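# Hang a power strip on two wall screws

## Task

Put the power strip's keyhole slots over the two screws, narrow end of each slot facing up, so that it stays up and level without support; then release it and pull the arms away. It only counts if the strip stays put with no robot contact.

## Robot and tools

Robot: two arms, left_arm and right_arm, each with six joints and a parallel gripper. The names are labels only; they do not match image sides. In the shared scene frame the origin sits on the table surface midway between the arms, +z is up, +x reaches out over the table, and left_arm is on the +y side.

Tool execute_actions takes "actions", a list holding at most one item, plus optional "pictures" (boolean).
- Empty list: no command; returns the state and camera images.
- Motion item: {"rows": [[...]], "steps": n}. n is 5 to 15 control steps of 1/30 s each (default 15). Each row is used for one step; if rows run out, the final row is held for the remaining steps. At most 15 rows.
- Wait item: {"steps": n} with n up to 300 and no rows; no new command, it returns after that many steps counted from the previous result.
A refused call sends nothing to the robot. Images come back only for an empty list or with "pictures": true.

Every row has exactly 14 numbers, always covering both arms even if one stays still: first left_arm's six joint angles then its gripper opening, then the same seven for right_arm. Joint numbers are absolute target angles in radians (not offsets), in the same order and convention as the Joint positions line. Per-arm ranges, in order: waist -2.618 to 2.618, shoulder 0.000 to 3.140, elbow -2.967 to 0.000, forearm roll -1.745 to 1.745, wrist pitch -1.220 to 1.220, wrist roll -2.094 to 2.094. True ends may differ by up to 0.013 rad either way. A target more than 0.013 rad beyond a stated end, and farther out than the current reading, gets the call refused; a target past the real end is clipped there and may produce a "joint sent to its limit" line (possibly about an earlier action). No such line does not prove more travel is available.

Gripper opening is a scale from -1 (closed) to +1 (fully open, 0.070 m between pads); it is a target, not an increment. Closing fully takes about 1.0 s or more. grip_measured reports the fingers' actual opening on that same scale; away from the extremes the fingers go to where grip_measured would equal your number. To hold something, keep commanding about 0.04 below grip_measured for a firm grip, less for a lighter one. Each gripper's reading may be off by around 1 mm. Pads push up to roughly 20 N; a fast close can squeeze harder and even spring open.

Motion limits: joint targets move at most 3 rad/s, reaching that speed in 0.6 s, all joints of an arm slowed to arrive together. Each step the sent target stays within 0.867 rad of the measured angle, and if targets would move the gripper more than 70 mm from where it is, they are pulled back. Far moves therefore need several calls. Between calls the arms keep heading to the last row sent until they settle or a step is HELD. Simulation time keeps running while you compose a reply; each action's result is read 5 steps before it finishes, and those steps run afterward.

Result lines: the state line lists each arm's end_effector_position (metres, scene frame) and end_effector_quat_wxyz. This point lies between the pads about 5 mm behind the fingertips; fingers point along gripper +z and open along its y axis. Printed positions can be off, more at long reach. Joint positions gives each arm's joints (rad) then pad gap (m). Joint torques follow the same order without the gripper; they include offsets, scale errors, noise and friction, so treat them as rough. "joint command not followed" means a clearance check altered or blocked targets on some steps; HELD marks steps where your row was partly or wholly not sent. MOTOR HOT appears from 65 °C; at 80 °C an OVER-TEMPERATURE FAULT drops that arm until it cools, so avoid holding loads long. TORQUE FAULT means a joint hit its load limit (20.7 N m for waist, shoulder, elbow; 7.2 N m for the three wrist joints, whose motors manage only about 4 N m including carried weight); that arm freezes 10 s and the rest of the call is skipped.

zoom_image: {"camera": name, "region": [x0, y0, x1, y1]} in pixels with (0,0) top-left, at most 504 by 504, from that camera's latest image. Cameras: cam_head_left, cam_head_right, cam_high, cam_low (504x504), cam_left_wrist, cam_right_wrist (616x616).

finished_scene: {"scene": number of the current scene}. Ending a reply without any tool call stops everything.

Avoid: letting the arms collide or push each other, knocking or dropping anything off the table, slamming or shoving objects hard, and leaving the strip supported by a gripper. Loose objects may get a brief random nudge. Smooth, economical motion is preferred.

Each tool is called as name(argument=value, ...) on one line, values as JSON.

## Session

execute_actions(actions=[])

Scene clock: 0.00 s of 5050.00 s.
left_arm: end_effector_position=(+0.1815, +0.4018, +0.2368) grip_measured=+1.00 end_effector_quat_wxyz=(-0.152, +0.874, -0.093, +0.453) | right_arm: end_effector_position=(+0.1989, -0.0198, +0.1394) grip_measured=+0.98 end_effector_quat_wxyz=(+0.363, -0.189, +0.912, +0.000)
Joint positions: left_arm=[ 1.284  1.062 -0.764 -1.03   1.117 -1.178  0.07 ] | right_arm=[ 1.564  1.502 -0.899 -0.883  0.936  1.471  0.069]
Joint torques (N m, as the arm reports them, + toward a larger angle): no reading

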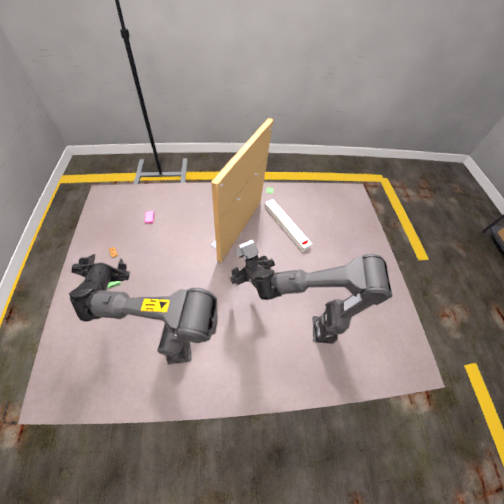

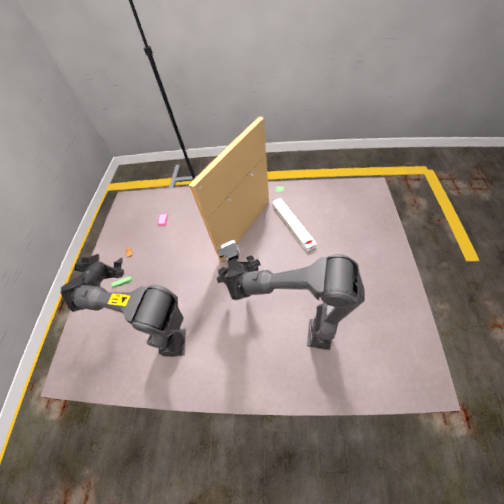

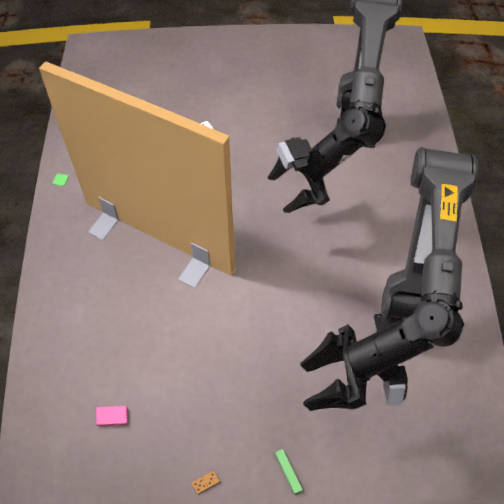

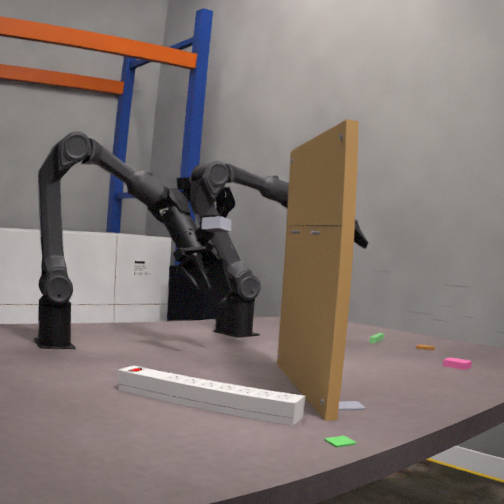

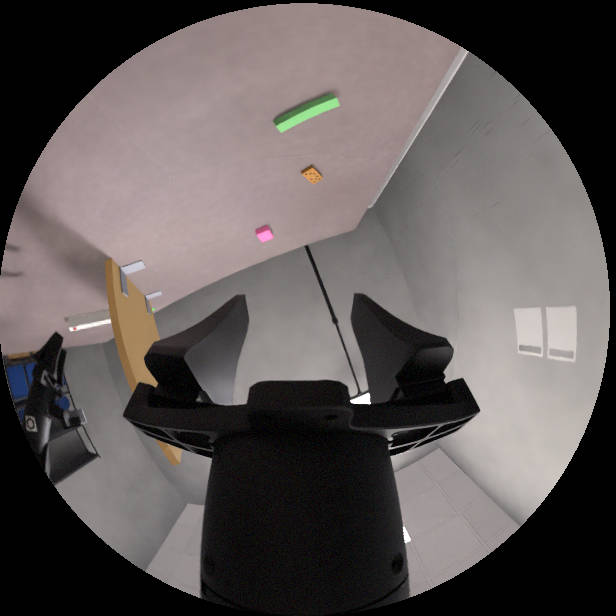

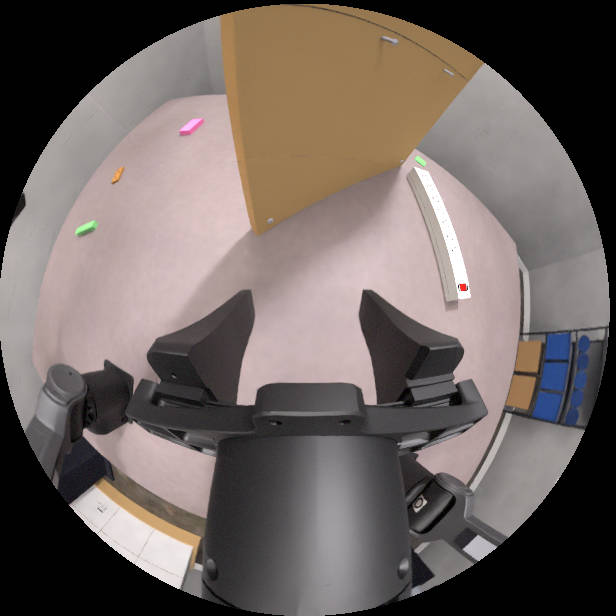

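execute_actions(actions=[{"rows":[[1.284,1.062,-0.764,-1.03,1.117,-1.178,1,0.6,1.1,-0.75,0,1.1,-0.38,1]],"steps":15}])

execute_actions(actions=[{"rows":[[1.284,1.062,-0.764,-1.03,1.117,-1.178,1,0.6,1.1,-0.75,0,1.1,-0.38,1]],"steps":12}])

execute_actions(actions=[{"rows":[[1.284,1.062,-0.764,-1.03,1.117,-1.178,1,0.339,2.062,-1.735,0,1.081,-0.38,1]],"steps":15}])

execute_actions(actions=[{"steps":28}], pictures=true)

Scene clock: 1.77 s of 5050.00 s.
left_arm: end_effector_position=(+0.1814, +0.4018, +0.2368) grip_measured=+1.00 end_effector_quat_wxyz=(-0.152, +0.874, -0.093, +0.453) | right_arm: end_effector_position=(+0.2210, -0.1012, +0.1328) grip_measured=+0.98 end_effector_quat_wxyz=(+0.273, -0.109, +0.955, -0.046)
Joint positions: left_arm=[ 1.284  1.062 -0.764 -1.03   1.117 -1.178  0.07 ] | right_arm=[ 1.297  1.385 -0.857 -0.627  0.984  1.198  0.069]
Joint torques (N m, as the arm reports them, + toward a larger angle): left_arm=[-0.34 -1.65 -6.4  -0.68 -0.08  0.1 ] | right_arm=[-1.09 -2.89 -3.1  -0.35  0.15 -0.4 ]
Steps of this call (steps 1 to 43: nothing new was sent; steps 44 to 53: the first 10 steps of this action). Readings (joint positions):
44: left_arm=[1.284 1.062 -0.764 -1.030 1.117 -1.178] | right_arm=[1.563 1.502 -0.899 -0.882 0.936 1.470]
45: left_arm=[1.284 1.062 -0.764 -1.030 1.117 -1.178] | right_arm=[1.556 1.499 -0.899 -0.875 0.937 1.463]
47: left_arm=[1.284 1.062 -0.764 -1.030 1.117 -1.178] | right_arm=[1.524 1.485 -0.894 -0.843 0.942 1.430]
51: left_arm=[1.284 1.062 -0.764 -1.030 1.117 -1.178] | right_arm=[1.392 1.425 -0.872 -0.713 0.968 1.298]
53: the state above

Scene clock: 2.17 s of 5050.00 s.
left_arm: end_effector_position=(+0.1814, +0.4019, +0.2367) grip_measured=+1.00 end_effector_quat_wxyz=(-0.152, +0.874, -0.093, +0.452) | right_arm: end_effector_position=(+0.2005, -0.1997, +0.1276) grip_measured=+0.98 end_effector_quat_wxyz=(+0.117, -0.209, +0.970, -0.031)
Joint positions: left_arm=[ 1.284  1.062 -0.764 -1.03   1.117 -1.178  0.07 ] | right_arm=[ 0.781  1.176 -0.778 -0.164  1.069  0.233  0.069]
Joint torques (N m, as the arm reports them, + toward a larger angle): left_arm=[-0.14 -1.85 -6.09 -0.73 -0.12  0.1 ] | right_arm=[-1.13 -1.75 -3.52 -0.03 -0.02  0.23]
Steps of this call (steps 1 to 5: the last 5 steps of your previous action; steps 6 to 12: the first 7 steps of this action). Readings (joint positions):
6: left_arm=[1.284 1.062 -0.764 -1.030 1.117 -1.178] | right_arm=[0.998 1.263 -0.811 -0.359 1.034 0.780]
7: left_arm=[1.284 1.062 -0.764 -1.030 1.117 -1.178] | right_arm=[0.950 1.244 -0.804 -0.316 1.042 0.691]
9: left_arm=[1.284 1.062 -0.764 -1.030 1.117 -1.178] | right_arm=[0.870 1.212 -0.792 -0.244 1.055 0.503]
12: the state above

Scene clock: 2.67 s of 5050.00 s.
left_arm: end_effector_position=(+0.1813, +0.4019, +0.2367) grip_measured=+1.00 end_effector_quat_wxyz=(-0.152, +0.874, -0.093, +0.452) | right_arm: end_effector_position=(+0.2623, -0.2074, +0.1519) grip_measured=+0.98 end_effector_quat_wxyz=(+0.119, -0.355, +0.927, -0.015)
Joint positions: left_arm=[ 1.284  1.062 -0.764 -1.03   1.117 -1.178  0.07 ] | right_arm=[ 0.53   1.333 -1.002 -0.027  1.087 -0.38   0.069]
Joint torques (N m, as the arm reports them, + toward a larger angle): left_arm=[-0.1  -1.96 -5.9  -0.72 -0.11  0.09] | right_arm=[-1.49 -0.85 -4.34  0.24 -0.43  0.21]
Steps of this call (steps 1 to 5: the last 5 steps of your previous action; steps 6 to 15: the first 10 steps of this action). Readings (joint positions):
6: left_arm=[1.284 1.062 -0.764 -1.030 1.117 -1.178] | right_arm=[0.656 1.126 -0.760 -0.052 1.089 -0.161]
7: left_arm=[1.284 1.062 -0.764 -1.030 1.117 -1.178] | right_arm=[0.639 1.126 -0.763 -0.043 1.089 -0.208]
9: left_arm=[1.284 1.062 -0.764 -1.030 1.117 -1.178] | right_arm=[0.608 1.142 -0.788 -0.038 1.089 -0.284]
13: left_arm=[1.284 1.062 -0.764 -1.030 1.117 -1.178] | right_arm=[0.554 1.247 -0.910 -0.030 1.088 -0.370]
15: the state above

Scene clock: 3.60 s of 5050.00 s.
left_arm: end_effector_position=(+0.1813, +0.4019, +0.2368) grip_measured=+1.00 end_effector_quat_wxyz=(-0.153, +0.874, -0.093, +0.452) | right_arm: end_effector_position=(+0.4697, -0.2232, +0.1009) grip_measured=+0.98 end_effector_quat_wxyz=(+0.124, -0.260, +0.957, -0.014)
Joint positions: left_arm=[ 1.284  1.062 -0.764 -1.03   1.117 -1.178  0.07 ] | right_arm=[ 0.338  2.062 -1.735  0.     1.081 -0.38   0.069]
Joint torques (N m, as the arm reports them, + toward a larger angle): left_arm=[-0.1  -2.02 -5.93 -0.74 -0.11  0.08] | right_arm=[-0.31 -6.15 -4.24  0.27 -0.33 -0.09]
Kept back: nothing.
Steps of this call (steps 1 to 5: the last 5 steps of your previous action; steps 6 to 28: the robot went on to your last target). Readings (joint positions):
1: left_arm=[1.284 1.062 -0.764 -1.030 1.117 -1.178] | right_arm=[0.518 1.380 -1.049 -0.025 1.086 -0.379]
2: left_arm=[1.284 1.062 -0.764 -1.030 1.117 -1.178] | right_arm=[0.506 1.427 -1.096 -0.023 1.086 -0.379]
4: left_arm=[1.284 1.062 -0.764 -1.030 1.117 -1.178] | right_arm=[0.482 1.520 -1.189 -0.020 1.085 -0.379]
8: left_arm=[1.284 1.062 -0.764 -1.030 1.117 -1.178] | right_arm=[0.434 1.703 -1.373 -0.013 1.084 -0.379]
28: the state above

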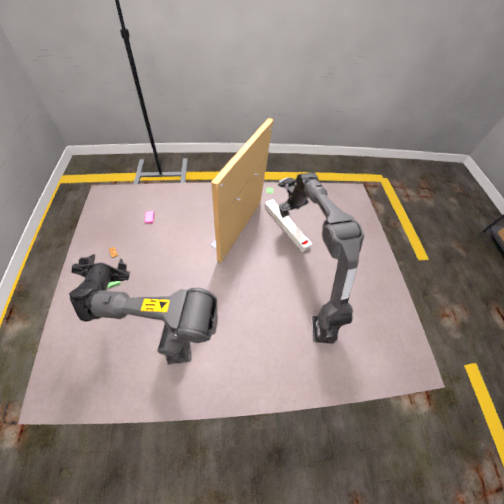

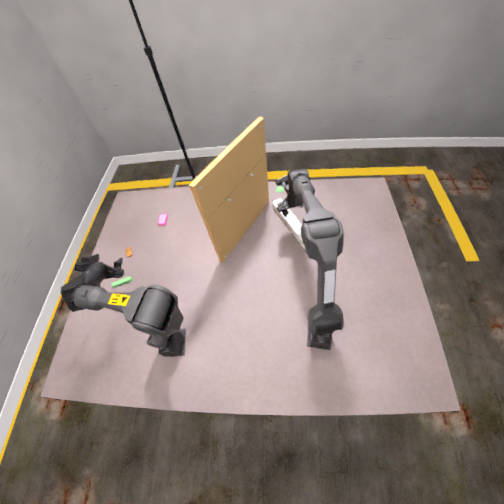

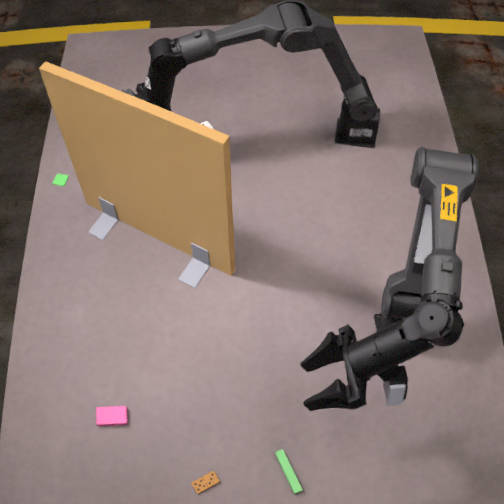

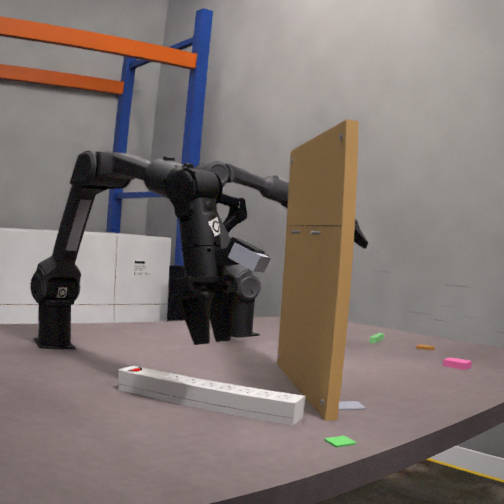

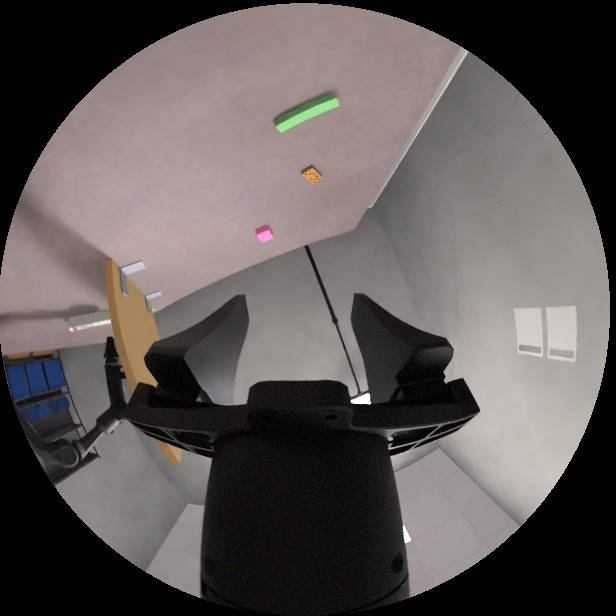

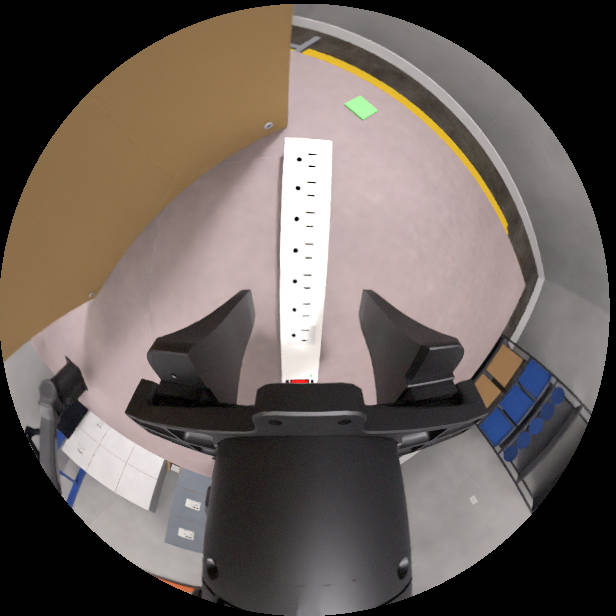

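execute_actions(actions=[{"rows":[[1.284,1.062,-0.764,-1.03,1.117,-1.178,1,0.341,2.25,-1.85,0,1.17,-0.34,1],[1.284,1.062,-0.764,-1.03,1.117,-1.178,1,0.341,2.25,-1.85,0,1.17,-0.34,1],[1.284,1.062,-0.764,-1.03,1.117,-1.178,1,0.341,2.25,-1.85,0,1.17,-0.34,1],[1.284,1.062,-0.764,-1.03,1.117,-1.178,1,0.341,2.25,-1.85,0,1.17,-0.34,1],[1.284,1.062,-0.764,-1.03,1.117,-1.178,1,0.341,2.25,-1.85,0,1.17,-0.34,1],[1.284,1.062,-0.764,-1.03,1.117,-1.178,1,0.341,2.25,-1.85,0,1.17,-0.34,1],[1.284,1.062,-0.764,-1.03,1.117,-1.178,1,0.341,2.25,-1.85,0,1.17,-0.34,1],[1.284,1.062,-0.764,-1.03,1.117,-1.178,1,0.341,2.25,-1.85,0,1.17,-0.34,1],[1.284,1.062,-0.764,-1.03,1.117,-1.178,1,0.341,2.3193,-1.8738,0,1.173,-0.34,1]],"steps":15}])

execute_actions(actions=[{"steps":14}], pictures=true)

Scene clock: 4.67 s of 5050.00 s.
left_arm: end_effector_position=(+0.1813, +0.4018, +0.2368) grip_measured=+1.00 end_effector_quat_wxyz=(-0.153, +0.874, -0.093, +0.452) | right_arm: end_effector_position=(+0.4705, -0.2218, +0.0364) grip_measured=+0.98 end_effector_quat_wxyz=(+0.040, -0.245, +0.969, -0.004)
Joint positions: left_arm=[ 1.284  1.062 -0.764 -1.03   1.117 -1.178  0.07 ] | right_arm=[ 0.341  2.261 -1.851  0.     1.168 -0.341  0.069]
Joint torques (N m, as the arm reports them, + toward a larger angle): left_arm=[-0.14 -1.98 -5.91 -0.74 -0.11  0.09] | right_arm=[-0.24 -4.63 -3.75  0.1   0.05 -0.01]
Steps of this call (steps 1 to 22: the robot went on to your last target; steps 23 to 32: the first 10 steps of this action). Readings (joint positions):
23: left_arm=[1.284 1.062 -0.764 -1.030 1.117 -1.178] | right_arm=[0.339 2.063 -1.736 0.000 1.081 -0.380]
24: left_arm=[1.284 1.062 -0.764 -1.030 1.117 -1.178] | right_arm=[0.339 2.068 -1.739 0.000 1.083 -0.379]
26: left_arm=[1.284 1.062 -0.764 -1.030 1.117 -1.178] | right_arm=[0.339 2.100 -1.759 0.000 1.099 -0.372]
30: left_arm=[1.284 1.062 -0.764 -1.030 1.117 -1.178] | right_arm=[0.341 2.215 -1.826 0.000 1.153 -0.348]
32: the state above

Scene clock: 5.13 s of 5050.00 s.
left_arm: end_effector_position=(+0.1813, +0.4018, +0.2368) grip_measured=+1.00 end_effector_quat_wxyz=(-0.153, +0.874, -0.093, +0.452) | right_arm: end_effector_position=(+0.4703, -0.2218, +0.0148) grip_measured=+0.98 end_effector_quat_wxyz=(+0.020, -0.244, +0.970, -0.002)
Joint positions: left_arm=[ 1.284  1.062 -0.764 -1.03   1.117 -1.178  0.07 ] | right_arm=[ 0.341  2.319 -1.874  0.     1.173 -0.34   0.069]
Joint torques (N m, as the arm reports them, + toward a larger angle): left_arm=[-0.12 -1.99 -5.95 -0.74 -0.11  0.08] | right_arm=[-0.39 -6.91 -4.76  0.03 -0.07 -0.06]
Kept back: nothing.
Steps of this call (steps 1 to 5: the last 5 steps of your previous action; steps 6 to 14: the robot went on to your last target). Readings (joint positions):
1: left_arm=[1.284 1.062 -0.764 -1.030 1.117 -1.178] | right_arm=[0.341 2.285 -1.860 0.000 1.171 -0.340]
2: left_arm=[1.284 1.062 -0.764 -1.030 1.117 -1.178] | right_arm=[0.341 2.304 -1.866 0.000 1.173 -0.340]
4: left_arm=[1.284 1.062 -0.764 -1.030 1.117 -1.178] | right_arm=[0.341 2.323 -1.872 0.000 1.173 -0.340]
8: left_arm=[1.284 1.062 -0.764 -1.030 1.117 -1.178] | right_arm=[0.341 2.320 -1.874 0.000 1.173 -0.340]
14: the state above

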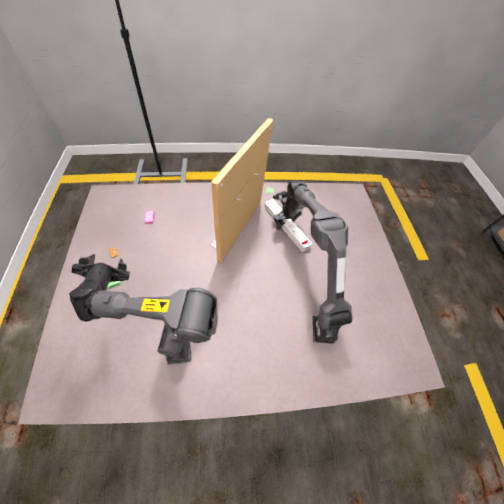

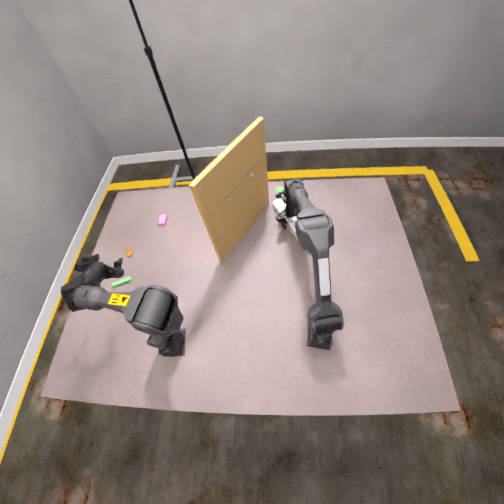

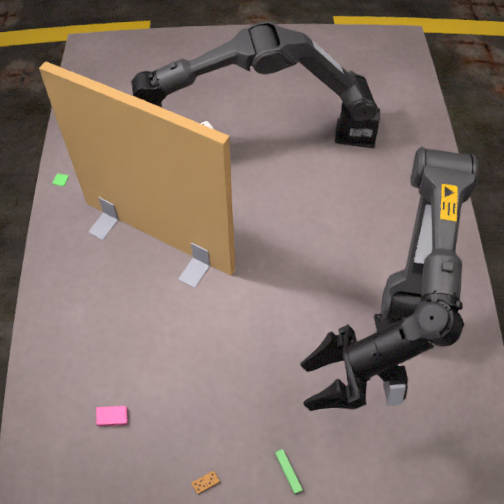

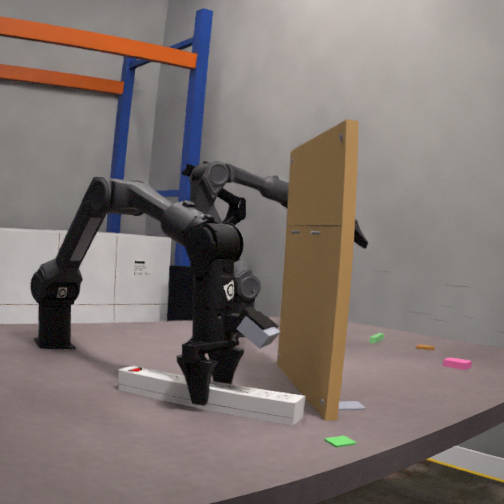

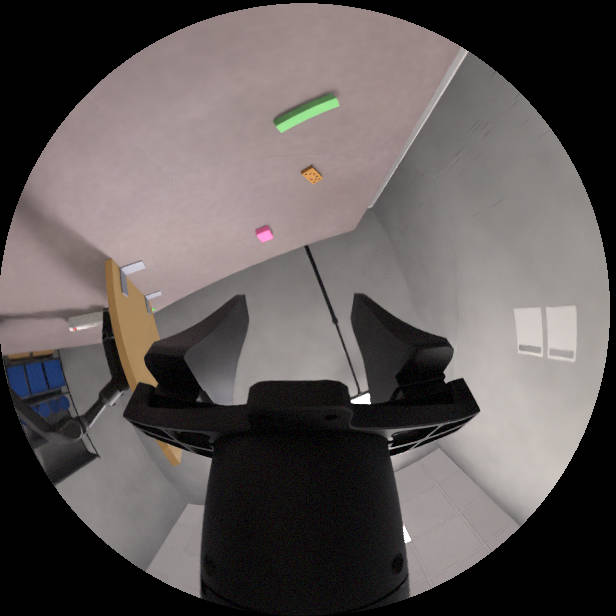

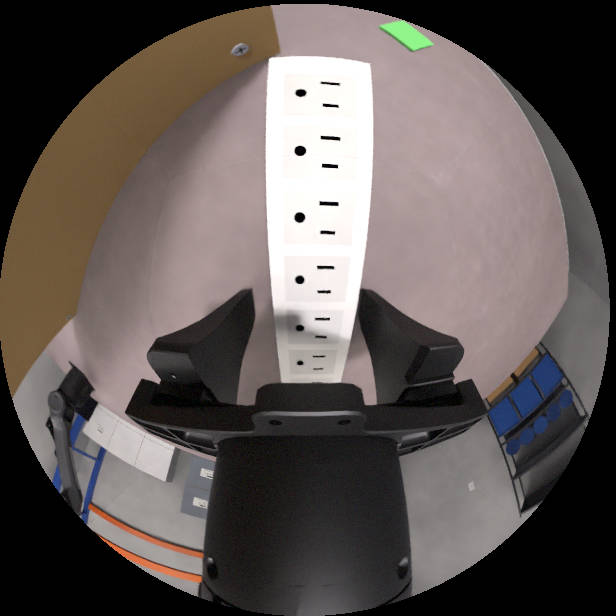

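execute_actions(actions=[{"rows":[[1.284,1.062,-0.764,-1.03,1.117,-1.178,1,0.330,2.3193,-1.8738,0,1.173,-0.35,0.9],[1.284,1.062,-0.764,-1.03,1.117,-1.178,1,0.330,2.3193,-1.8738,0,1.173,-0.35,0.8],[1.284,1.062,-0.764,-1.03,1.117,-1.178,1,0.330,2.3193,-1.8738,0,1.173,-0.35,0.7],[1.284,1.062,-0.764,-1.03,1.117,-1.178,1,0.330,2.3193,-1.8738,0,1.173,-0.35,0.6],[1.284,1.062,-0.764,-1.03,1.117,-1.178,1,0.330,2.3193,-1.8738,0,1.173,-0.35,0.5],[1.284,1.062,-0.764,-1.03,1.117,-1.178,1,0.330,2.3193,-1.8738,0,1.173,-0.35,0.4],[1.284,1.062,-0.764,-1.03,1.117,-1.178,1,0.330,2.3193,-1.8738,0,1.173,-0.35,0.4],[1.284,1.062,-0.764,-1.03,1.117,-1.178,1,0.330,2.3193,-1.8738,0,1.173,-0.35,0.4],[1.284,1.062,-0.764,-1.03,1.117,-1.178,1,0.330,2.3193,-1.8738,0,1.173,-0.35,0.4],[1.284,1.062,-0.764,-1.03,1.117,-1.178,1,0.330,2.3193,-1.8738,0,1.173,-0.35,0.36],[1.284,1.062,-0.764,-1.03,1.117,-1.178,1,0.330,2.3193,-1.8738,0,1.173,-0.35,0.33],[1.284,1.062,-0.764,-1.03,1.117,-1.178,1,0.330,2.3193,-1.8738,0,1.173,-0.35,0.30],[1.284,1.062,-0.764,-1.03,1.117,-1.178,1,0.330,2.3193,-1.8738,0,1.173,-0.35,0.27],[1.284,1.062,-0.764,-1.03,1.117,-1.178,1,0.330,2.3193,-1.8738,0,1.173,-0.35,0.24],[1.284,1.062,-0.764,-1.03,1.117,-1.178,1,0.330,2.3193,-1.8738,0,1.173,-0.35,0.21]],"steps":15}])

execute_actions(actions=[{"steps":9}])

Scene clock: 6.17 s of 5050.00 s.
left_arm: end_effector_position=(+0.1813, +0.4018, +0.2368) grip_measured=+1.00 end_effector_quat_wxyz=(-0.153, +0.874, -0.093, +0.452) | right_arm: end_effector_position=(+0.4711, -0.2273, +0.0148) grip_measured=+0.36 end_effector_quat_wxyz=(+0.020, -0.244, +0.970, -0.002)
Joint positions: left_arm=[ 1.284  1.062 -0.764 -1.03   1.117 -1.178  0.07 ] | right_arm=[ 0.33   2.319 -1.874 -0.     1.173 -0.35   0.048]
Joint torques (N m, as the arm reports them, + toward a larger angle): left_arm=[-0.08 -1.97 -5.93 -0.73 -0.11  0.08] | right_arm=[-0.64 -6.32 -4.48  0.13 -0.22  0.09]
Steps of this call (steps 1 to 21: the robot went on to your last target; steps 22 to 31: the first 10 steps of this action). Readings (joint positions):
22: left_arm=[1.284 1.062 -0.764 -1.030 1.117 -1.178] | right_arm=[0.340 2.319 -1.874 0.000 1.173 -0.341]
23: left_arm=[1.284 1.062 -0.764 -1.030 1.117 -1.178] | right_arm=[0.336 2.319 -1.874 0.000 1.173 -0.347]
25: left_arm=[1.284 1.062 -0.764 -1.030 1.117 -1.178] | right_arm=[0.329 2.319 -1.874 -0.000 1.173 -0.351]
29: left_arm=[1.284 1.062 -0.764 -1.030 1.117 -1.178] | right_arm=[0.330 2.319 -1.874 -0.000 1.173 -0.351]
31: the state above

Scene clock: 6.47 s of 5050.00 s.
left_arm: end_effector_position=(+0.1813, +0.4018, +0.2368) grip_measured=+1.00 end_effector_quat_wxyz=(-0.153, +0.874, -0.093, +0.452) | right_arm: end_effector_position=(+0.4711, -0.2267, +0.0148) grip_measured=+0.22 end_effector_quat_wxyz=(+0.020, -0.244, +0.970, -0.002)
Joint positions: left_arm=[ 1.284  1.062 -0.764 -1.03   1.117 -1.178  0.07 ] | right_arm=[ 0.33   2.319 -1.874  0.001  1.173 -0.35   0.043]
Joint torques (N m, as the arm reports them, + toward a larger angle): left_arm=[-0.14 -1.98 -5.89 -0.74 -0.12  0.1 ] | right_arm=[-0.82 -6.18 -4.43 -0.17 -0.16  0.06]
Kept back: nothing.
Steps of this call (steps 1 to 5: the last 5 steps of your previous action; steps 6 to 9: the robot went on to your last target). Readings (joint positions):
1: left_arm=[1.284 1.062 -0.764 -1.030 1.117 -1.178] | right_arm=[0.330 2.319 -1.874 -0.000 1.173 -0.350]
2: left_arm=[1.284 1.062 -0.764 -1.030 1.117 -1.178] | right_arm=[0.330 2.319 -1.874 -0.000 1.173 -0.350]
4: left_arm=[1.284 1.062 -0.764 -1.030 1.117 -1.178] | right_arm=[0.330 2.319 -1.874 0.000 1.173 -0.350]
8: left_arm=[1.284 1.062 -0.764 -1.030 1.117 -1.178] | right_arm=[0.330 2.319 -1.874 0.001 1.173 -0.350]
9: the state above

execute_actions(actions=[{"rows":[[1.284,1.062,-0.764,-1.03,1.117,-1.178,1,0.330,2.3193,-1.8738,0,1.173,-0.35,0.17],[1.284,1.062,-0.764,-1.03,1.117,-1.178,1,0.330,2.3193,-1.8738,0,1.173,-0.35,0.17],[1.284,1.062,-0.764,-1.03,1.117,-1.178,1,0.330,2.3193,-1.8738,0,1.173,-0.35,0.17],[1.284,1.062,-0.764,-1.03,1.117,-1.178,1,0.330,2.3193,-1.8738,0,1.173,-0.35,0.17],[1.284,1.062,-0.764,-1.03,1.117,-1.178,1,0.25,2.0,-1.6,0,1.15,-0.35,0.17]],"steps":15}])

execute_actions(actions=[{"rows":[[1.284,1.062,-0.764,-1.03,1.117,-1.178,1,0.1,1.5,-1.05,0,1.05,-1.571,0.17]],"steps":15}])

execute_actions(actions=[{"rows":[[1.284,1.062,-0.764,-1.03,1.117,-1.178,1,0.1,1.5,-1.05,0,1.05,-1.571,0.17]],"steps":10}])

execute_actions(actions=[{"rows":[[1.284,1.062,-0.764,-1.03,1.117,-1.178,1,0.09,1.2,-0.5,0,-0.613,-1.571,0.17]],"steps":15}])

execute_actions(actions=[{"steps":35}], pictures=true)

Scene clock: 7.40 s of 5050.00 s.
left_arm: end_effector_position=(+0.1813, +0.4018, +0.2368) grip_measured=+1.00 end_effector_quat_wxyz=(-0.153, +0.874, -0.093, +0.452) | right_arm: end_effector_position=(+0.4584, -0.2394, +0.0348) grip_measured=+0.21 end_effector_quat_wxyz=(+0.025, -0.232, +0.972, -0.003)
Joint positions: left_arm=[ 1.284  1.062 -0.764 -1.03   1.117 -1.178  0.07 ] | right_arm=[ 0.307  2.23  -1.79  -0.     1.167 -0.35   0.042]
Joint torques (N m, as the arm reports them, + toward a larger angle): left_arm=[-0.1  -2.   -5.87 -0.73 -0.11  0.08] | right_arm=[ -1.93 -10.48  -3.75  -0.32  -0.1   -0.03]
Steps of this call (steps 1 to 15: the robot went on to your last target; steps 16 to 18: nothing new was sent; steps 19 to 28: the first 10 steps of this action). Readings (joint positions):
19: left_arm=[1.284 1.062 -0.764 -1.030 1.117 -1.178] | right_arm=[0.330 2.319 -1.874 0.000 1.173 -0.350]
20: left_arm=[1.284 1.062 -0.764 -1.030 1.117 -1.178] | right_arm=[0.330 2.319 -1.874 0.000 1.173 -0.350]
22: left_arm=[1.284 1.062 -0.764 -1.030 1.117 -1.178] | right_arm=[0.330 2.319 -1.874 0.000 1.173 -0.350]
26: left_arm=[1.284 1.062 -0.764 -1.030 1.117 -1.178] | right_arm=[0.322 2.287 -1.837 -0.000 1.171 -0.350]
28: the state above

Scene clock: 7.90 s of 5050.00 s.
left_arm: end_effector_position=(+0.1813, +0.4018, +0.2368) grip_measured=+1.00 end_effector_quat_wxyz=(-0.153, +0.874, -0.093, +0.452) | right_arm: end_effector_position=(+0.3641, -0.2988, +0.1140) grip_measured=+0.21 end_effector_quat_wxyz=(+0.062, -0.297, +0.952, -0.021)
Joint positions: left_arm=[ 1.284  1.062 -0.764 -1.03   1.117 -1.178  0.07 ] | right_arm=[ 0.174  1.744 -1.327 -0.001  1.109 -0.618  0.042]
Joint torques (N m, as the arm reports them, + toward a larger angle): left_arm=[-0.08 -2.   -5.94 -0.73 -0.1   0.08] | right_arm=[-1.33 -5.81 -5.22  0.37 -0.49 -0.38]
Steps of this call (steps 1 to 5: the last 5 steps of your previous action; steps 6 to 15: the first 10 steps of this action). Readings (joint positions):
6: left_arm=[1.284 1.062 -0.764 -1.030 1.117 -1.178] | right_arm=[0.255 2.021 -1.622 -0.002 1.153 -0.351]
7: left_arm=[1.284 1.062 -0.764 -1.030 1.117 -1.178] | right_arm=[0.249 1.997 -1.597 -0.002 1.149 -0.357]
9: left_arm=[1.284 1.062 -0.764 -1.030 1.117 -1.178] | right_arm=[0.232 1.934 -1.537 -0.001 1.142 -0.389]
13: left_arm=[1.284 1.062 -0.764 -1.030 1.117 -1.178] | right_arm=[0.192 1.802 -1.393 -0.001 1.122 -0.520]
15: the state above

Scene clock: 8.23 s of 5050.00 s.
left_arm: end_effector_position=(+0.1813, +0.4018, +0.2368) grip_measured=+1.00 end_effector_quat_wxyz=(-0.153, +0.874, -0.093, +0.452) | right_arm: end_effector_position=(+0.3124, -0.3161, +0.1201) grip_measured=+0.21 end_effector_quat_wxyz=(+0.059, -0.577, +0.814, -0.048)
Joint positions: left_arm=[ 1.284  1.062 -0.764 -1.03   1.117 -1.178  0.07 ] | right_arm=[ 0.116  1.551 -1.107 -0.     1.062 -1.305  0.042]
Joint torques (N m, as the arm reports them, + toward a larger angle): left_arm=[-0.08 -2.06 -5.87 -0.73 -0.1   0.09] | right_arm=[-1.15 -4.64 -5.09  0.44 -0.48  0.23]
Steps of this call (steps 1 to 5: the last 5 steps of your previous action; steps 6 to 10: the first 5 steps of this action). Readings (joint positions):
6: left_arm=[1.284 1.062 -0.764 -1.030 1.117 -1.178] | right_arm=[0.134 1.610 -1.175 -0.000 1.076 -1.043]
7: left_arm=[1.284 1.062 -0.764 -1.030 1.117 -1.178] | right_arm=[0.129 1.593 -1.155 -0.000 1.072 -1.118]
9: left_arm=[1.284 1.062 -0.764 -1.030 1.117 -1.178] | right_arm=[0.120 1.563 -1.122 -0.000 1.065 -1.248]
10: the state above

Scene clock: 8.73 s of 5050.00 s.
left_arm: end_effector_position=(+0.1813, +0.4018, +0.2368) grip_measured=+1.00 end_effector_quat_wxyz=(-0.153, +0.874, -0.093, +0.452) | right_arm: end_effector_position=(+0.2983, -0.3215, +0.1118) grip_measured=+0.21 end_effector_quat_wxyz=(-0.120, +0.662, -0.728, +0.131)
Joint positions: left_arm=[ 1.284  1.062 -0.764 -1.03   1.117 -1.178  0.07 ] | right_arm=[ 0.094  1.372 -0.841  0.     0.77  -1.57   0.042]
Joint torques (N m, as the arm reports them, + toward a larger angle): left_arm=[-0.13 -2.04 -5.91 -0.73 -0.11  0.08] | right_arm=[-0.9  -3.6  -4.52  0.31 -1.23  0.02]
Steps of this call (steps 1 to 5: the last 5 steps of your previous action; steps 6 to 15: the first 10 steps of this action). Readings (joint positions):
6: left_arm=[1.284 1.062 -0.764 -1.030 1.117 -1.178] | right_arm=[0.101 1.503 -1.053 -0.000 1.050 -1.531]
7: left_arm=[1.284 1.062 -0.764 -1.030 1.117 -1.178] | right_arm=[0.100 1.496 -1.044 0.000 1.041 -1.549]
9: left_arm=[1.284 1.062 -0.764 -1.030 1.117 -1.178] | right_arm=[0.098 1.475 -1.013 0.000 1.007 -1.569]
13: left_arm=[1.284 1.062 -0.764 -1.030 1.117 -1.178] | right_arm=[0.095 1.412 -0.910 0.000 0.871 -1.570]
15: the state above

Scene clock: 9.90 s of 5050.00 s.
left_arm: end_effector_position=(+0.1813, +0.4018, +0.2368) grip_measured=+1.00 end_effector_quat_wxyz=(-0.153, +0.874, -0.093, +0.452) | right_arm: end_effector_position=(+0.3755, -0.3303, +0.2737) grip_measured=+0.21 end_effector_quat_wxyz=(+0.475, -0.475, +0.524, -0.524)
Joint positions: left_arm=[ 1.284  1.062 -0.764 -1.03   1.117 -1.178  0.07 ] | right_arm=[ 0.09   1.2   -0.5    0.    -0.612 -1.571  0.042]
Joint torques (N m, as the arm reports them, + toward a larger angle): left_arm=[-0.09 -2.02 -5.95 -0.74 -0.1   0.08] | right_arm=[-1.46 -3.22 -6.12  0.16 -1.94 -0.07]
Kept back: nothing.
Steps of this call (steps 1 to 5: the last 5 steps of your previous action; steps 6 to 35: the robot went on to your last target). Readings (joint positions):
1: left_arm=[1.284 1.062 -0.764 -1.030 1.117 -1.178] | right_arm=[0.093 1.352 -0.804 0.000 0.712 -1.570]
2: left_arm=[1.284 1.062 -0.764 -1.030 1.117 -1.178] | right_arm=[0.093 1.334 -0.769 0.000 0.648 -1.570]
4: left_arm=[1.284 1.062 -0.764 -1.030 1.117 -1.178] | right_arm=[0.092 1.306 -0.708 0.000 0.505 -1.570]
8: left_arm=[1.284 1.062 -0.764 -1.030 1.117 -1.178] | right_arm=[0.091 1.266 -0.630 0.000 0.234 -1.571]
35: the state above

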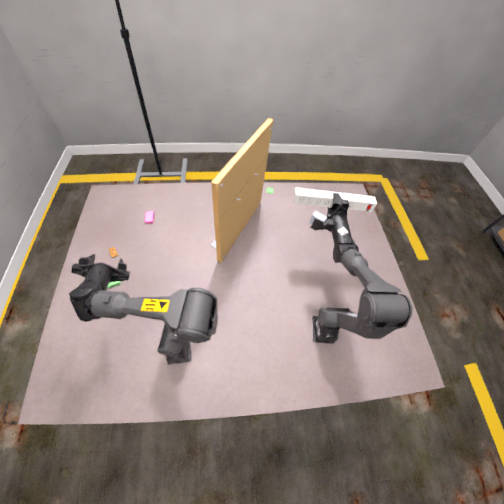

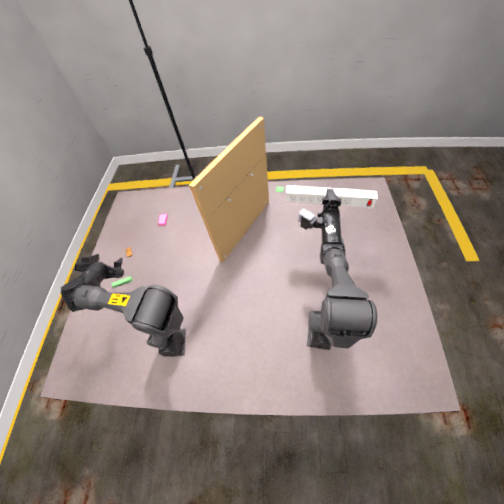

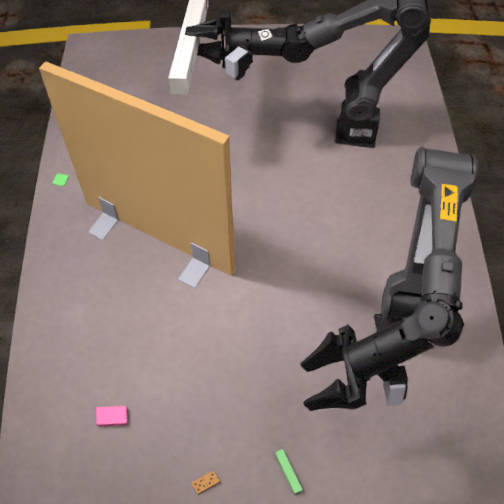

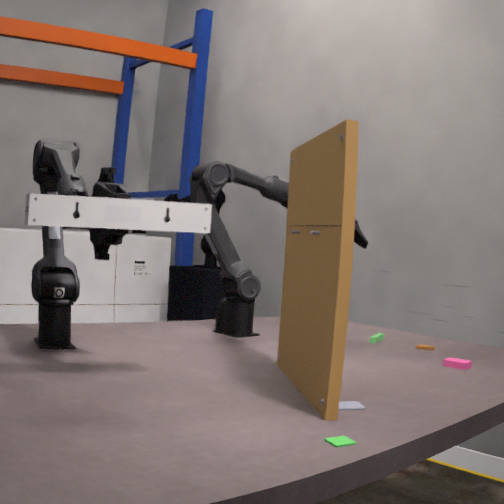

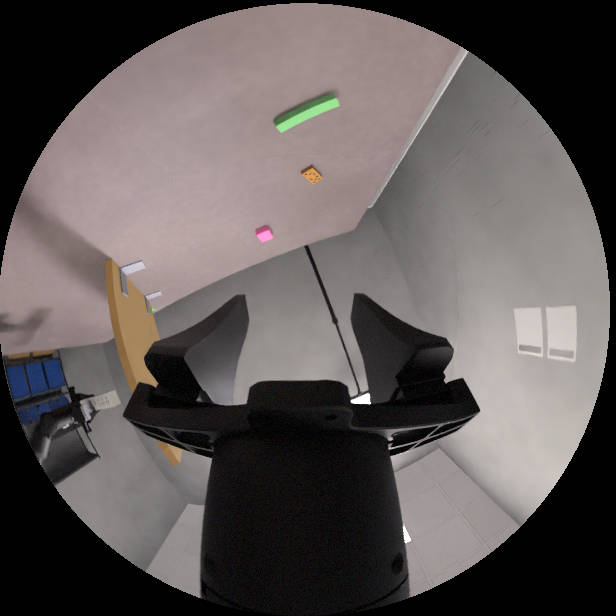

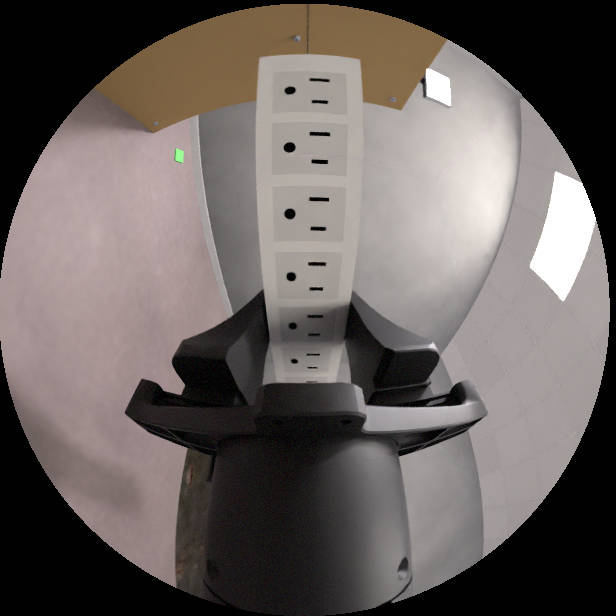

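zoom_image(camera="cam_low", region=[20, 160, 220, 260])

zoom_image(camera="cam_low", region=[50, 185, 110, 245])

zoom_image(camera="cam_head_right", region=[170, 110, 330, 270])

Region (20, 160, 220, 260) of cam_low's 504x504 image, scaled by 2.520, with more detail than that image has.

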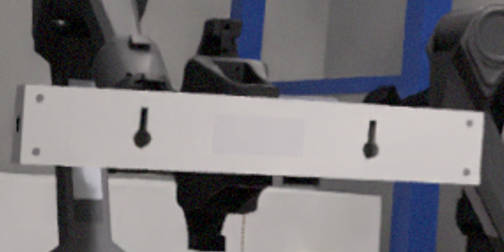

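Region (50, 185, 110, 245) of cam_low's 504x504 image, scaled by 8.400, with more detail than that image has.

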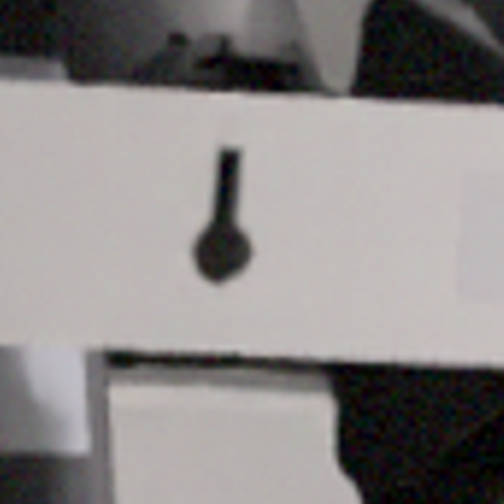

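Region (170, 110, 330, 270) of cam_head_right's 504x504 image, scaled by 3.150, with more detail than that image has.

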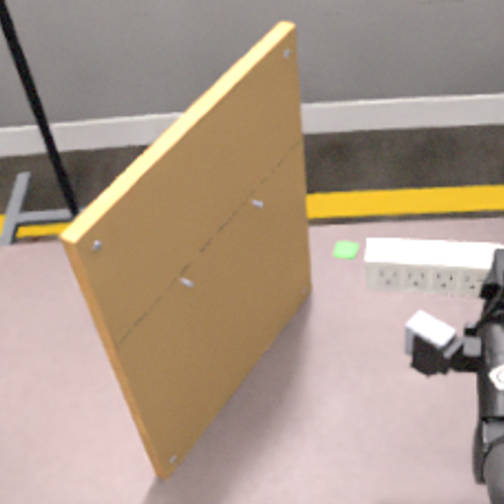

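execute_actions(actions=[{"rows":[[1.284,1.062,-0.764,-1.03,1.117,-1.178,1,0.3395,1.7807,-0.9215,-1.0805,-1.1201,-0.8865,0.17]],"steps":15}])

execute_actions(actions=[{"steps":30}], pictures=true)

zoom_image(camera="cam_head_right", region=[200, 150, 290, 240])

Scene clock: 11.60 s of 5050.00 s.
left_arm: end_effector_position=(+0.1813, +0.4018, +0.2368) grip_measured=+1.00 end_effector_quat_wxyz=(-0.153, +0.874, -0.093, +0.452) | right_arm: end_effector_position=(+0.4145, -0.2647, +0.2893) grip_measured=+0.21 end_effector_quat_wxyz=(+0.555, -0.519, +0.436, -0.482)
Joint positions: left_arm=[ 1.284  1.062 -0.764 -1.03   1.117 -1.178  0.07 ] | right_arm=[ 0.16   1.366 -0.62  -0.269 -0.759 -1.375  0.042]
Joint torques (N m, as the arm reports them, + toward a larger angle): left_arm=[-0.08 -2.06 -5.96 -0.74 -0.1   0.09] | right_arm=[-0.05 -3.89 -6.78  0.36 -1.88 -0.04]
Steps of this call (steps 1 to 15: the robot went on to your last target; steps 16 to 41: nothing new was sent; steps 42 to 51: the first 10 steps of this action). Readings (joint positions):
42: left_arm=[1.284 1.062 -0.764 -1.030 1.117 -1.178] | right_arm=[0.090 1.201 -0.500 -0.001 -0.614 -1.570]
43: left_arm=[1.284 1.062 -0.764 -1.030 1.117 -1.178] | right_arm=[0.091 1.205 -0.502 -0.007 -0.618 -1.565]
45: left_arm=[1.284 1.062 -0.764 -1.030 1.117 -1.178] | right_arm=[0.099 1.227 -0.518 -0.040 -0.636 -1.539]
49: left_arm=[1.284 1.062 -0.764 -1.030 1.117 -1.178] | right_arm=[0.137 1.313 -0.581 -0.173 -0.713 -1.437]
51: the state above

Scene clock: 12.60 s of 5050.00 s.
left_arm: end_effector_position=(+0.1813, +0.4018, +0.2368) grip_measured=+1.00 end_effector_quat_wxyz=(-0.153, +0.874, -0.093, +0.452) | right_arm: end_effector_position=(+0.3990, -0.0551, +0.2319) grip_measured=+0.21 end_effector_quat_wxyz=(+0.685, -0.685, +0.176, -0.175)
Joint positions: left_arm=[ 1.284  1.062 -0.764 -1.03   1.117 -1.178  0.07 ] | right_arm=[ 0.34   1.781 -0.922 -1.08  -1.12  -0.886  0.042]
Joint torques (N m, as the arm reports them, + toward a larger angle): left_arm=[-0.12 -2.02 -5.9  -0.75 -0.1   0.09] | right_arm=[-0.99 -6.18 -6.25  2.09 -1.48 -0.07]
Kept back: nothing.
Steps of this call (steps 1 to 5: the last 5 steps of your previous action; steps 6 to 30: the robot went on to your last target). Readings (joint positions):
1: left_arm=[1.284 1.062 -0.764 -1.030 1.117 -1.178] | right_arm=[0.171 1.390 -0.638 -0.319 -0.781 -1.347]
2: left_arm=[1.284 1.062 -0.764 -1.030 1.117 -1.178] | right_arm=[0.181 1.415 -0.656 -0.367 -0.802 -1.318]
4: left_arm=[1.284 1.062 -0.764 -1.030 1.117 -1.178] | right_arm=[0.203 1.464 -0.691 -0.463 -0.844 -1.261]
8: left_arm=[1.284 1.062 -0.764 -1.030 1.117 -1.178] | right_arm=[0.244 1.561 -0.762 -0.652 -0.928 -1.147]
30: the state above

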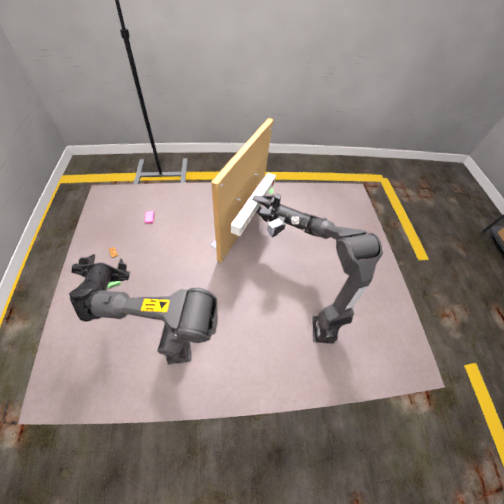

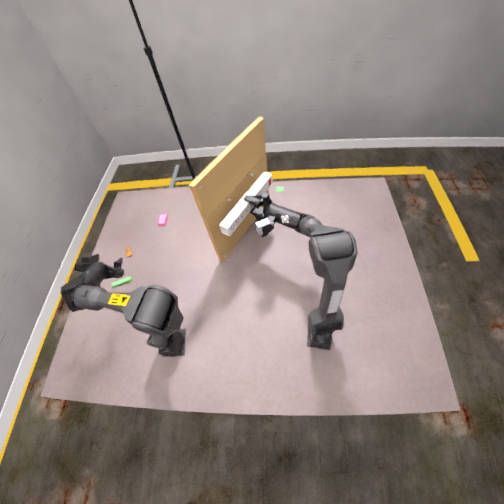

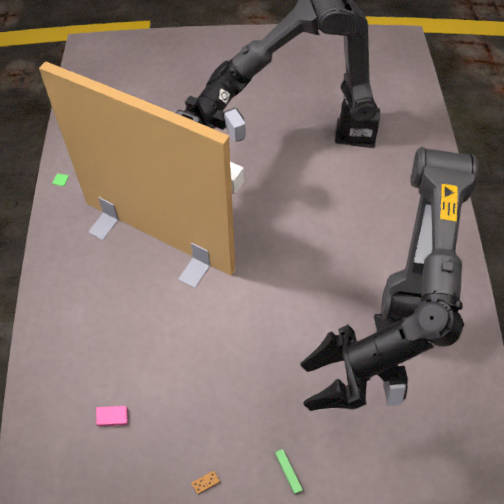

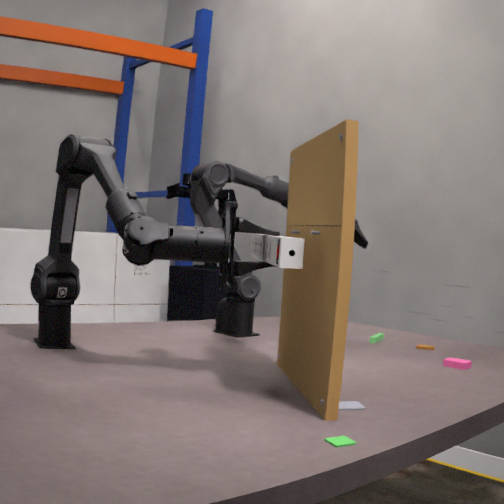

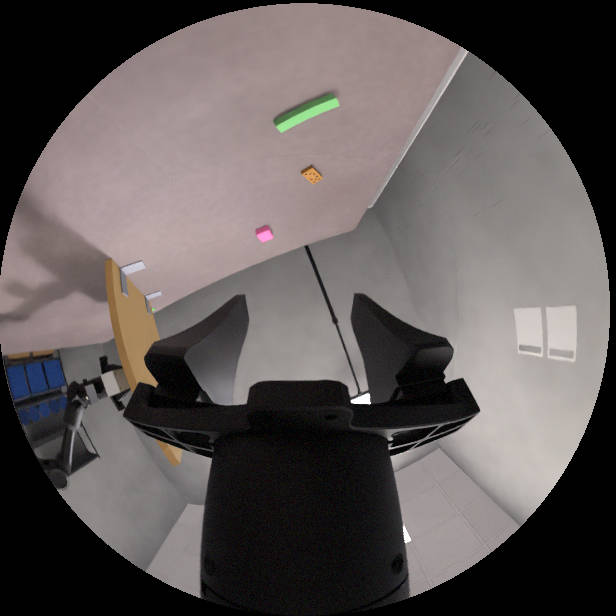

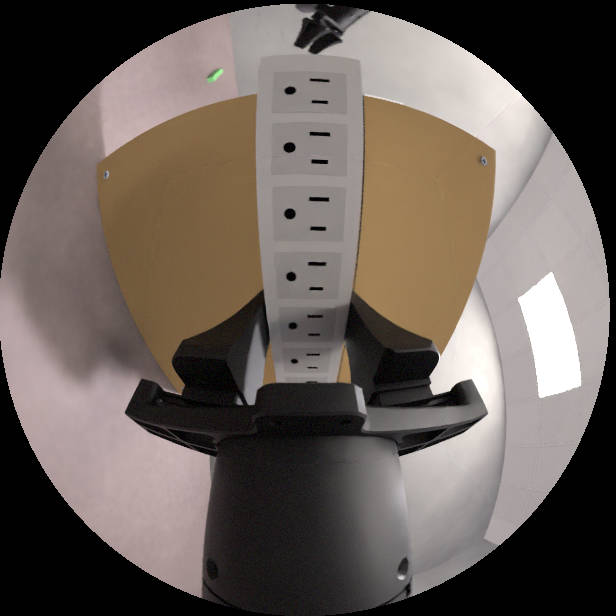

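Region (200, 150, 290, 240) of cam_head_right's 504x504 image, scaled by 5.600, with more detail than that image has.

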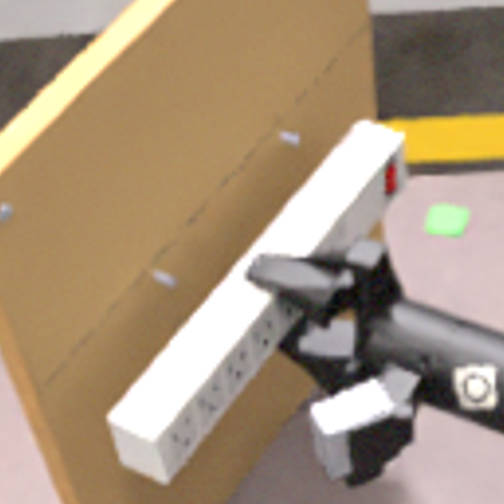

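zoom_image(camera="cam_low", region=[250, 205, 350, 285])

Region (250, 205, 350, 285) of cam_low's 504x504 image, scaled by 5.040, with more detail than that image has; it fills the top 403 rows of this view, and the rest is white.

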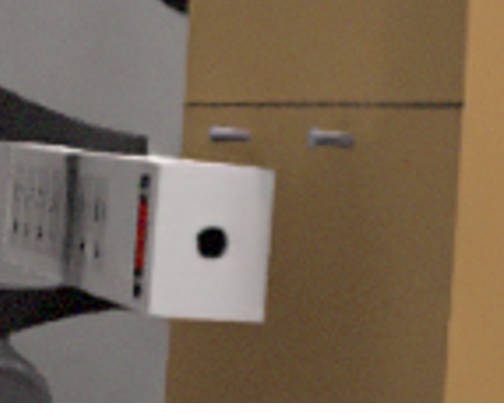

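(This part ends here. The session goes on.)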